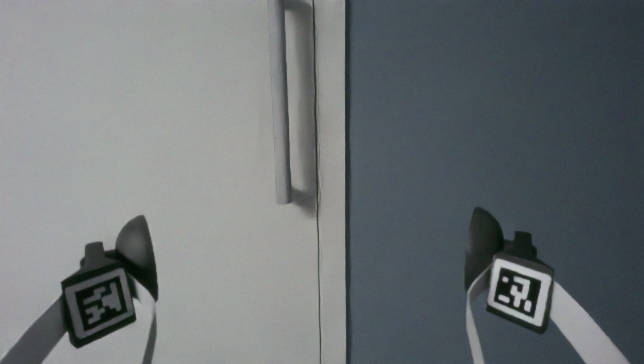

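Emit:
execute_actions(
  actions=[
    {"r1":{"base":{"rotate_rad":-0.8},"joints":{"lift_m":0.85}}},
  ],
  cameras=[],
)

Emit:
execute_actions(
  actions=[
    {"r1":{"base":{"translate_m":0.12}}},
  ],
  cameras=[],
)

Emit:
execute_actions(
  actions=[
    {"r1":{"base":{"rotate_rad":0.8}}},
  ],
  cameras=[],
)

Emit:
execute_actions(
  actions=[
    {"r1":{"joints":{"arm_m":0.44,"gripper_m":0.09}}},
  ],
  cameras=["r1_wrist_camera","r1_head_camera"],
)

Scene clock: 215.03 s.
r1.base_odometry: x=-4.733 y=-5.425 heading=+1.641 (m, m, rad; r1's odometry frame)
r1.turned_by_wheels: -0.800 (rad since the last result)
r1.turned_by_imu: -0.800 (rad since the last result)
r1.base_tilt: forward=+0.8 right=+1.3 (deg)
r1.lidar_m: 1.10 1.75 2.38 2.62 2.14 1.15 2.15 1.76 1.74 1.23 1.00 1.00
r1.head_depth_mm: 1577 1665 1774 1863 1987 1754 1388 / 1638 1756 1914 2028 2150 1825 1385 / 1450 1565 1719 1904 2046 1751 1467 / 1273 1377 1481 1597 1769 1739 1435 / 1147 1226 1309 1409 1534 1590 1379 / 1042 1102 1170 1255 1340 1452 1375 / 947 1005 1053 1121 1191 1278 1314
r1.base_status: done
r1.joint_positions: lift_m=+0.850 arm_m=+0.002 wrist_yaw_rad=+0.001 wrist_pitch_rad=-0.020 wrist_roll_rad=-0.004 gripper_m=+0.150 head_pan_rad=-1.563 head_tilt_rad=-0.409
r1.joint_status: all done
r1.motor_effort: left_wheel=+0(5) right_wheel=-2(5) lift_m=+35(38) arm_m=-3(2) wrist_yaw_rad=-1(1) wrist_pitch_rad=+10(10) wrist_roll_rad=-1(2) gripper_m=+0(0) head_pan_rad=-4(3) head_tilt_rad=+6(4) (%)
r1.hand_pose: x=-0.0212 y=-0.4028 z=+0.9595 quat_wxyz=(+0.709, +0.008, -0.705, -0.007) (m; r1's base frame)
r1.wrist_depth_mm: 652 773 962 - - - - / 651 792 - - - - - / 672 795 - - - - - / 685 811 - - - - - / 695 846 - - - - - / 681 890 - - - - - / 702 850 - - - - -
r2.base_odometry: x=+1.587 y=-0.388 heading=+1.556 (m, m, rad; r2's odometry frame)
r2.turned_by_wheels: +0.000 (rad since the last result)
r2.turned_by_imu: +0.000 (rad since the last result)
r2.base_tilt: forward=-1.6 right=+3.2 (deg)
r2.lidar_m: 1.06 2.54 2.79 1.90 1.16 1.02 1.02 1.22 1.36 1.36 1.62 2.13
r2.head_depth_mm: 1889 1608 318 1338 1291 1166 1101 / 1886 1731 299 342 1274 1183 1093 / 1909 1486 326 333 1287 1186 - / 1907 1474 1389 1366 1283 1191 - / 1855 1677 1547 1398 1288 1191 - / 1929 1716 1546 1411 1285 1193 1125 / 1927 1735 1551 1418 1297 1201 1119
r2.base_status: not commanded
r2.joint_positions: lift_m=+0.900 arm_m=+0.005 wrist_yaw_rad=+1.898 wrist_pitch_rad=-0.028 wrist_roll_rad=-0.007 gripper_m=+0.104 head_pan_rad=-0.007 head_tilt_rad=-1.086
r2.joint_status: not commanded
r2.on_its_own: gripper_m is held at +0.103, not at your +0.090, by its stall guard, which is not easing now
r2.motor_effort: left_wheel=-2(2) right_wheel=+3(2) lift_m=+49(49) arm_m=-4(4) wrist_yaw_rad=+2(2) wrist_pitch_rad=+9(9) wrist_roll_rad=+0(0) gripper_m=-20(21) head_pan_rad=+2(2) head_tilt_rad=-7(7) (%)
r2.hand_pose: x=+0.2206 y=-0.0683 z=+1.0072 quat_wxyz=(+0.422, +0.579, -0.402, +0.571) (m; r2's base frame)
r2.wrist_depth_mm: - - - - - - - / - - - 872 - - - / - - - 152 - - - / - - 171 130 170 - - / - 138 182 160 177 - - / - 140 177 141 153 - - / - - 153 150 156 - -
r3.base_odometry: x=-1.135 y=-4.228 heading=+1.605 (m, m, rad; r3's odometry frame)
r3.turned_by_wheels: +0.000 (rad since the last result)
r3.turned_by_imu: +0.001 (rad since the last result)
r3.base_tilt: forward=+0.1 right=+0.1 (deg)
r3.lidar_m: 0.76 0.25 0.18 0.17 0.18 0.91 1.25 1.36 1.48 1.39 1.41 1.28
r3.head_depth_mm: 1357 1345 1319 1297 1277 1240 1233 / 1352 1328 1311 1291 1264 1234 1209 / 1356 1336 1309 1283 - 1230 1213 / 1353 1326 1311 1278 - 1220 1212 / 1355 1325 1292 1273 - - 1208 / 1246 1163 1081 1014 923 - 1200 / 706 682 655 630 603 1209 1193
r3.base_status: not commanded
r3.joint_positions: lift_m=+0.310 arm_m=-0.002 wrist_yaw_rad=+3.041 wrist_pitch_rad=-0.492 wrist_roll_rad=+0.002 gripper_m=+0.037 head_pan_rad=+0.001 head_tilt_rad=-1.490
r3.joint_status: not commanded
r3.motor_effort: left_wheel=+3(3) right_wheel=-4(5) lift_m=+33(32) arm_m=-2(2) wrist_yaw_rad=-2(1) wrist_pitch_rad=+9(9) wrist_roll_rad=+0(0) gripper_m=+0(0) head_pan_rad=+0(0) head_tilt_rad=-6(7) (%)
r3.hand_pose: x=+0.0003 y=+0.0708 z=+0.3064 quat_wxyz=(+0.207, +0.694, +0.138, +0.676) (m; r3's base frame)
r3.wrist_depth_mm: 590 - 190 196 206 216 224 / 640 657 206 217 227 238 250 / 691 710 231 239 253 267 282 / 687 675 260 271 286 307 328 / 567 575 - 306 328 357 383 / 483 506 - - 391 429 471 / 435 - - - 423 435 445
pictures: none
No camera images: the call's "cameras" was empty. Leave "cameras" out to get every camera's image.

Scene clock: 217.73 s.
r1.base_odometry: x=-4.742 y=-5.306 heading=+1.642 (m, m, rad; r1's odometry frame)
r1.turned_by_wheels: +0.000 (rad since the last result)
r1.turned_by_imu: -0.001 (rad since the last result)
r1.base_tilt: forward=+1.0 right=+1.4 (deg)
r1.lidar_m: 1.01 1.59 2.30 2.55 2.24 1.26 2.24 1.83 1.82 1.12 0.92 0.91
r1.head_depth_mm: 1639 1739 1850 1988 2068 1748 1388 / 1513 1652 1851 2036 2152 1821 1385 / 1308 1417 1553 1717 1885 1738 1473 / 1158 1240 1341 1457 1604 1671 1423 / 1035 1110 1183 1277 1376 1461 1378 / 945 997 1064 1130 1212 1308 1336 / 858 906 957 1015 1079 1155 1232
r1.base_status: done
r1.joint_positions: lift_m=+0.850 arm_m=+0.002 wrist_yaw_rad=+0.001 wrist_pitch_rad=-0.020 wrist_roll_rad=-0.004 gripper_m=+0.150 head_pan_rad=-1.563 head_tilt_rad=-0.409
r1.joint_status: not commanded
r1.motor_effort: left_wheel=+0(5) right_wheel=-2(3) lift_m=+36(36) arm_m=-3(3) wrist_yaw_rad=-1(1) wrist_pitch_rad=+10(10) wrist_roll_rad=-2(1) gripper_m=+1(1) head_pan_rad=-3(3) head_tilt_rad=+6(5) (%)
r1.hand_pose: x=-0.0212 y=-0.4028 z=+0.9595 quat_wxyz=(+0.709, +0.008, -0.705, -0.007) (m; r1's base frame)
r1.wrist_depth_mm: 596 694 866 - - - - / 606 705 881 - - - - / 607 718 899 - - - - / 616 730 906 - - - - / 610 772 944 - - - - / 617 812 928 - - - - / 628 783 - - - - -
r2.base_odometry: x=+1.587 y=-0.388 heading=+1.556 (m, m, rad; r2's odometry frame)
r2.turned_by_wheels: +0.000 (rad since the last result)
r2.turned_by_imu: +0.000 (rad since the last result)
r2.base_tilt: forward=-1.6 right=+3.2 (deg)
r2.lidar_m: 1.18 2.53 2.80 1.91 1.16 1.02 1.03 1.22 1.36 1.36 1.61 2.13
r2.head_depth_mm: 1879 1605 318 1334 1284 1165 1100 / 1907 1708 298 342 1275 1180 1104 / 1883 1542 326 333 1274 1184 - / 1929 1485 1491 1361 1292 1188 - / 1857 1664 1548 1406 1289 1190 - / 1925 1716 1561 1413 1293 1190 1122 / 1917 1724 1553 1409 1293 1201 1106
r2.base_status: not commanded
r2.joint_positions: lift_m=+0.900 arm_m=+0.005 wrist_yaw_rad=+1.898 wrist_pitch_rad=-0.028 wrist_roll_rad=-0.007 gripper_m=+0.104 head_pan_rad=-0.007 head_tilt_rad=-1.086
r2.joint_status: not commanded
r2.on_its_own: gripper_m is held at +0.103, not at your +0.090, by its stall guard, which is not easing now
r2.motor_effort: left_wheel=-2(2) right_wheel=+3(2) lift_m=+49(49) arm_m=-4(4) wrist_yaw_rad=+2(3) wrist_pitch_rad=+9(9) wrist_roll_rad=+0(0) gripper_m=-19(19) head_pan_rad=+3(3) head_tilt_rad=-7(8) (%)
r2.hand_pose: x=+0.2206 y=-0.0683 z=+1.0072 quat_wxyz=(+0.422, +0.579, -0.402, +0.571) (m; r2's base frame)
r2.wrist_depth_mm: - - - - - - - / - - - - - - - / - - - 151 - - - / - - 171 131 170 - - / - 138 183 161 176 - - / - 141 177 141 153 - - / - - 153 150 156 - -
r3.base_odometry: x=-1.135 y=-4.228 heading=+1.605 (m, m, rad; r3's odometry frame)
r3.turned_by_wheels: +0.000 (rad since the last result)
r3.turned_by_imu: +0.001 (rad since the last result)
r3.base_tilt: forward=+0.1 right=+0.0 (deg)
r3.lidar_m: 0.76 0.25 0.18 0.17 0.18 0.91 1.26 1.36 1.49 1.39 1.41 1.28
r3.head_depth_mm: 1363 1340 1312 1297 1263 1248 1218 / 1363 1330 1306 1288 1259 1230 1216 / 1350 1327 1302 1270 - 1225 1212 / 1350 1323 1304 1287 - 1224 1210 / 1347 1315 1299 1277 - - 1198 / 1245 1155 1084 1018 922 - 1207 / 706 683 657 629 604 1215 1192
r3.base_status: not commanded
r3.joint_positions: lift_m=+0.310 arm_m=-0.002 wrist_yaw_rad=+3.041 wrist_pitch_rad=-0.492 wrist_roll_rad=+0.002 gripper_m=+0.037 head_pan_rad=+0.001 head_tilt_rad=-1.490
r3.joint_status: not commanded
r3.motor_effort: left_wheel=+3(3) right_wheel=-4(4) lift_m=+32(32) arm_m=-2(1) wrist_yaw_rad=-2(2) wrist_pitch_rad=+9(9) wrist_roll_rad=-1(1) gripper_m=+0(0) head_pan_rad=-1(0) head_tilt_rad=-6(7) (%)
r3.hand_pose: x=+0.0003 y=+0.0708 z=+0.3064 quat_wxyz=(+0.207, +0.694, +0.138, +0.676) (m; r3's base frame)
r3.wrist_depth_mm: 590 - 190 195 204 215 225 / 632 665 207 217 227 238 252 / 687 722 231 241 254 268 283 / 684 690 257 272 286 307 326 / 571 573 - 308 328 358 388 / 488 508 - - 392 425 470 / 437 - - - 420 434 441
pictures: none
No camera images: the call's "cameras" was empty. Leave "cameras" out to get every camera's image.

Scene clock: 219.97 s.
r1.base_odometry: x=-4.742 y=-5.306 heading=+2.441 (m, m, rad; r1's odometry frame)
r1.turned_by_wheels: +0.800 (rad since the last result)
r1.turned_by_imu: +0.799 (rad since the last result)
r1.base_tilt: forward=+0.9 right=+1.4 (deg)
r1.lidar_m: 2.30 2.34 2.37 2.23 2.26 1.93 1.82 1.42 0.97 0.91 0.93 1.20
r1.head_depth_mm: 762 820 884 963 1051 1156 1279 / 754 811 870 954 1044 1133 1266 / 756 804 857 937 1036 1137 1216 / 754 807 869 945 1032 1133 1254 / 747 803 864 935 1022 1109 1248 / 745 800 859 935 1015 1116 1242 / 742 793 853 928 1008 1113 1234
r1.base_status: done
r1.joint_positions: lift_m=+0.850 arm_m=+0.002 wrist_yaw_rad=+0.001 wrist_pitch_rad=-0.020 wrist_roll_rad=-0.004 gripper_m=+0.150 head_pan_rad=-1.563 head_tilt_rad=-0.409
r1.joint_status: not commanded
r1.motor_effort: left_wheel=-2(8) right_wheel=+1(5) lift_m=+36(36) arm_m=-3(3) wrist_yaw_rad=-1(0) wrist_pitch_rad=+10(10) wrist_roll_rad=-1(1) gripper_m=+1(1) head_pan_rad=-3(4) head_tilt_rad=+5(5) (%)
r1.hand_pose: x=-0.0212 y=-0.4028 z=+0.9595 quat_wxyz=(+0.709, +0.008, -0.705, -0.007) (m; r1's base frame)
r1.wrist_depth_mm: 576 590 599 617 635 647 675 / 581 608 616 637 649 671 681 / 607 626 636 651 670 689 713 / 618 638 661 671 706 718 732 / 643 668 679 699 719 741 762 / 661 687 705 714 739 - 786 / 679 708 724 743 755 801 835
r2.base_odometry: x=+1.587 y=-0.388 heading=+1.556 (m, m, rad; r2's odometry frame)
r2.turned_by_wheels: +0.000 (rad since the last result)
r2.turned_by_imu: +0.000 (rad since the last result)
r2.base_tilt: forward=-1.6 right=+3.3 (deg)
r2.lidar_m: 1.13 2.53 2.80 1.91 1.15 1.02 1.02 1.22 1.35 1.36 1.62 2.12
r2.head_depth_mm: 1891 1613 318 1339 1289 1173 1098 / 1886 1728 298 342 1268 1181 1095 / 1924 1536 326 332 1276 1191 - / 1835 1495 1522 1366 1293 1195 - / 1918 1711 1551 1406 1288 1190 - / 1917 1723 1540 1411 1299 1191 1125 / 1951 1729 1542 1409 1297 1200 1113
r2.base_status: not commanded
r2.joint_positions: lift_m=+0.900 arm_m=+0.005 wrist_yaw_rad=+1.898 wrist_pitch_rad=-0.028 wrist_roll_rad=-0.007 gripper_m=+0.104 head_pan_rad=-0.007 head_tilt_rad=-1.086
r2.joint_status: not commanded
r2.on_its_own: gripper_m is held at +0.103, not at your +0.090, by its stall guard, which is not easing now
r2.motor_effort: left_wheel=-2(2) right_wheel=+3(3) lift_m=+50(49) arm_m=-4(4) wrist_yaw_rad=+2(2) wrist_pitch_rad=+9(9) wrist_roll_rad=+0(0) gripper_m=-20(19) head_pan_rad=+3(3) head_tilt_rad=-7(7) (%)
r2.hand_pose: x=+0.2206 y=-0.0683 z=+1.0072 quat_wxyz=(+0.422, +0.579, -0.402, +0.571) (m; r2's base frame)
r2.wrist_depth_mm: - - - - - - - / - - - - - - - / - - - 152 - - - / - - 171 131 169 - - / - 138 182 161 177 - - / - 140 177 141 153 - - / - - 153 150 156 - -
r3.base_odometry: x=-1.135 y=-4.228 heading=+1.605 (m, m, rad; r3's odometry frame)
r3.turned_by_wheels: +0.000 (rad since the last result)
r3.turned_by_imu: +0.001 (rad since the last result)
r3.base_tilt: forward=+0.1 right=+0.0 (deg)
r3.lidar_m: 0.76 0.25 0.18 0.17 0.18 0.91 1.25 1.36 1.48 1.39 1.41 1.28
r3.head_depth_mm: 1370 1351 1311 1288 1271 1248 1227 / 1357 1324 1309 1288 1265 1242 1218 / 1360 1330 1307 1287 - 1238 1212 / 1363 1320 1300 1271 - 1225 1211 / 1347 1322 1293 1272 - - 1206 / 1242 1154 1079 1018 926 - 1210 / 709 681 655 633 604 1214 1201
r3.base_status: not commanded
r3.joint_positions: lift_m=+0.310 arm_m=-0.002 wrist_yaw_rad=+3.041 wrist_pitch_rad=-0.492 wrist_roll_rad=+0.002 gripper_m=+0.037 head_pan_rad=+0.001 head_tilt_rad=-1.490
r3.joint_status: not commanded
r3.motor_effort: left_wheel=+4(3) right_wheel=-4(5) lift_m=+32(32) arm_m=-3(2) wrist_yaw_rad=-1(2) wrist_pitch_rad=+10(9) wrist_roll_rad=-1(1) gripper_m=+0(0) head_pan_rad=+1(0) head_tilt_rad=-7(7) (%)
r3.hand_pose: x=+0.0003 y=+0.0708 z=+0.3064 quat_wxyz=(+0.207, +0.694, +0.138, +0.676) (m; r3's base frame)
r3.wrist_depth_mm: 588 - 189 196 205 214 224 / 638 666 207 215 226 237 251 / 685 714 231 239 252 268 282 / 684 674 260 272 288 304 327 / 569 563 - 305 324 358 385 / 483 500 - - 393 428 468 / 431 - - - 425 440 437
pictures: none
No camera images: the call's "cameras" was empty. Leave "cameras" out to get every camera's image.

Scene clock: 224.37 s.
r1.base_odometry: x=-4.742 y=-5.306 heading=+2.441 (m, m, rad; r1's odometry frame)
r1.turned_by_wheels: +0.000 (rad since the last result)
r1.turned_by_imu: -0.001 (rad since the last result)
r1.base_tilt: forward=+0.9 right=+1.4 (deg)
r1.lidar_m: 2.30 2.35 2.36 2.23 2.27 1.94 1.82 1.41 0.97 0.91 0.93 1.20
r1.head_depth_mm: 762 821 888 963 1039 - - / 752 811 876 947 - 1166 1272 / 758 802 856 925 1060 1137 1277 / 751 805 870 933 1041 1128 1269 / 747 803 862 941 1018 1131 1251 / 746 798 861 930 1015 1116 1238 / 739 792 854 927 1009 1109 1236
r1.base_status: not commanded
r1.joint_positions: lift_m=+0.850 arm_m=+0.440 wrist_yaw_rad=+0.001 wrist_pitch_rad=-0.020 wrist_roll_rad=-0.004 gripper_m=+0.090 head_pan_rad=-1.563 head_tilt_rad=-0.409
r1.joint_status: all done
r1.motor_effort: left_wheel=-3(4) right_wheel=+1(2) lift_m=+36(36) arm_m=+4(6) wrist_yaw_rad=+0(0) wrist_pitch_rad=+10(10) wrist_roll_rad=-2(1) gripper_m=+0(82) head_pan_rad=-3(3) head_tilt_rad=+5(5) (%)
r1.hand_pose: x=-0.0213 y=-0.8404 z=+0.9595 quat_wxyz=(+0.709, +0.008, -0.705, -0.007) (m; r1's base frame)
r1.wrist_depth_mm: 204 208 213 147 223 218 236 / 210 214 219 152 231 224 243 / 215 220 227 157 238 231 251 / 222 227 233 162 245 241 260 / 229 233 243 168 252 249 270 / 236 239 251 174 262 271 282 / 244 252 257 181 271 266 291
r2.base_odometry: x=+1.587 y=-0.388 heading=+1.556 (m, m, rad; r2's odometry frame)
r2.turned_by_wheels: +0.000 (rad since the last result)
r2.turned_by_imu: +0.000 (rad since the last result)
r2.base_tilt: forward=-1.6 right=+3.2 (deg)
r2.lidar_m: 1.13 2.54 2.80 1.91 1.16 1.02 1.03 1.22 1.36 1.36 1.61 2.12
r2.head_depth_mm: 1879 1619 318 1331 1284 1168 1098 / 1905 1725 298 342 1273 1176 1100 / 1911 1528 327 333 1283 1194 - / 1846 1495 1526 1368 1283 1195 - / 1922 1701 1538 1404 1289 1195 - / 1933 1738 1552 1412 1295 1196 1119 / 1925 1730 1560 1402 1297 1197 1117
r2.base_status: not commanded
r2.joint_positions: lift_m=+0.900 arm_m=+0.005 wrist_yaw_rad=+1.898 wrist_pitch_rad=-0.028 wrist_roll_rad=-0.007 gripper_m=+0.104 head_pan_rad=-0.007 head_tilt_rad=-1.086
r2.joint_status: not commanded
r2.on_its_own: gripper_m is held at +0.103, not at your +0.090, by its stall guard, which is not easing now
r2.motor_effort: left_wheel=-2(2) right_wheel=+3(2) lift_m=+50(49) arm_m=-4(4) wrist_yaw_rad=+2(2) wrist_pitch_rad=+9(9) wrist_roll_rad=+0(0) gripper_m=-20(20) head_pan_rad=+3(3) head_tilt_rad=-7(7) (%)
r2.hand_pose: x=+0.2206 y=-0.0683 z=+1.0072 quat_wxyz=(+0.422, +0.579, -0.402, +0.571) (m; r2's base frame)
r2.wrist_depth_mm: - - - - - - - / - - - - - - - / - - - 151 - - - / - - 171 130 170 - - / - 138 183 161 176 - - / - 140 177 140 153 - - / - - 153 150 156 - -
r3.base_odometry: x=-1.135 y=-4.228 heading=+1.605 (m, m, rad; r3's odometry frame)
r3.turned_by_wheels: +0.000 (rad since the last result)
r3.turned_by_imu: +0.001 (rad since the last result)
r3.base_tilt: forward=+0.1 right=+0.1 (deg)
r3.lidar_m: 0.76 0.25 0.18 0.17 0.18 0.91 1.25 1.36 1.49 1.39 1.41 1.28
r3.head_depth_mm: 1367 1345 1313 1291 1275 1241 1223 / 1360 1345 1304 1282 1263 1242 1217 / 1361 1330 1307 1281 - 1234 1214 / 1346 1328 1295 1269 - 1227 1203 / 1341 1314 1298 1278 - - 1203 / 1242 1158 1092 1026 928 - 1200 / 706 680 658 633 603 1210 1195
r3.base_status: not commanded
r3.joint_positions: lift_m=+0.310 arm_m=-0.002 wrist_yaw_rad=+3.041 wrist_pitch_rad=-0.492 wrist_roll_rad=+0.002 gripper_m=+0.037 head_pan_rad=+0.001 head_tilt_rad=-1.490
r3.joint_status: not commanded
r3.motor_effort: left_wheel=+4(4) right_wheel=-4(4) lift_m=+32(32) arm_m=-2(2) wrist_yaw_rad=-1(1) wrist_pitch_rad=+9(9) wrist_roll_rad=-1(0) gripper_m=+0(0) head_pan_rad=+0(1) head_tilt_rad=-6(7) (%)
r3.hand_pose: x=+0.0003 y=+0.0708 z=+0.3064 quat_wxyz=(+0.207, +0.694, +0.138, +0.676) (m; r3's base frame)
r3.wrist_depth_mm: 596 - 189 197 205 214 224 / 648 662 206 216 226 238 250 / 689 721 230 240 253 267 283 / 687 691 259 270 285 306 327 / 565 575 - 307 330 355 386 / 484 502 - - 390 429 469 / 435 - - - 425 437 444
pictures: r1_head_camera (sideways: a quarter turn clockwise sets it upright), r1_wrist_camera
camera_calibration (this result's frames):
r1_head_camera: T_world_to_cam=[[-0.00473156, 0.384846, -0.922969, 1.2215], [0.998947, 0.0439365, 0.0131989, -0.0140194], [0.0456316, -0.921935, -0.384648, 0.456343], [0, 0, 0, 1]] pos_world=[-0.0010394, -0.0487538, 1.30312]
r1_wrist_camera: T_world_to_cam=[[-0.999322, 0.0273985, -0.0246079, 0.0227851], [0.0295996, 0.200006, -0.979347, 1.14028], [-0.0219109, -0.979411, -0.200681, -0.466463], [0, 0, 0, 1]] pos_world=[-0.0212029, -0.685547, 1.02368]
Images, in order (width x height): r1_head_camera 896x504, r1_wrist_camera 644x364.

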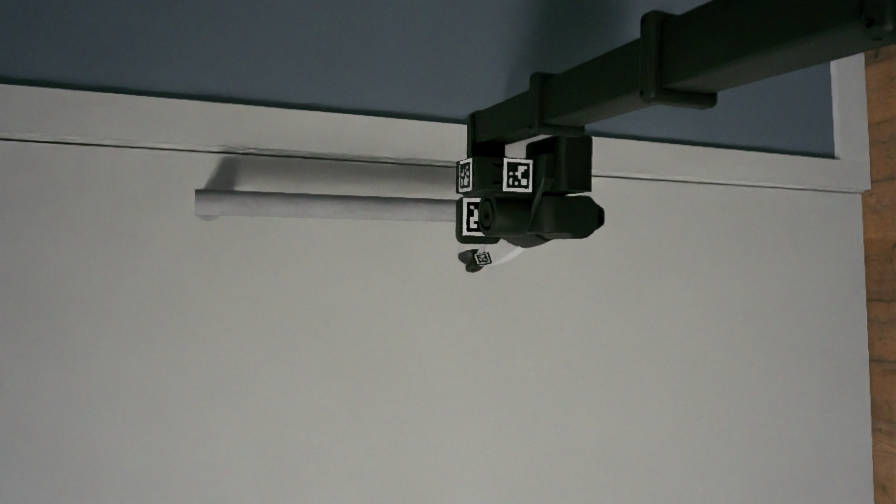

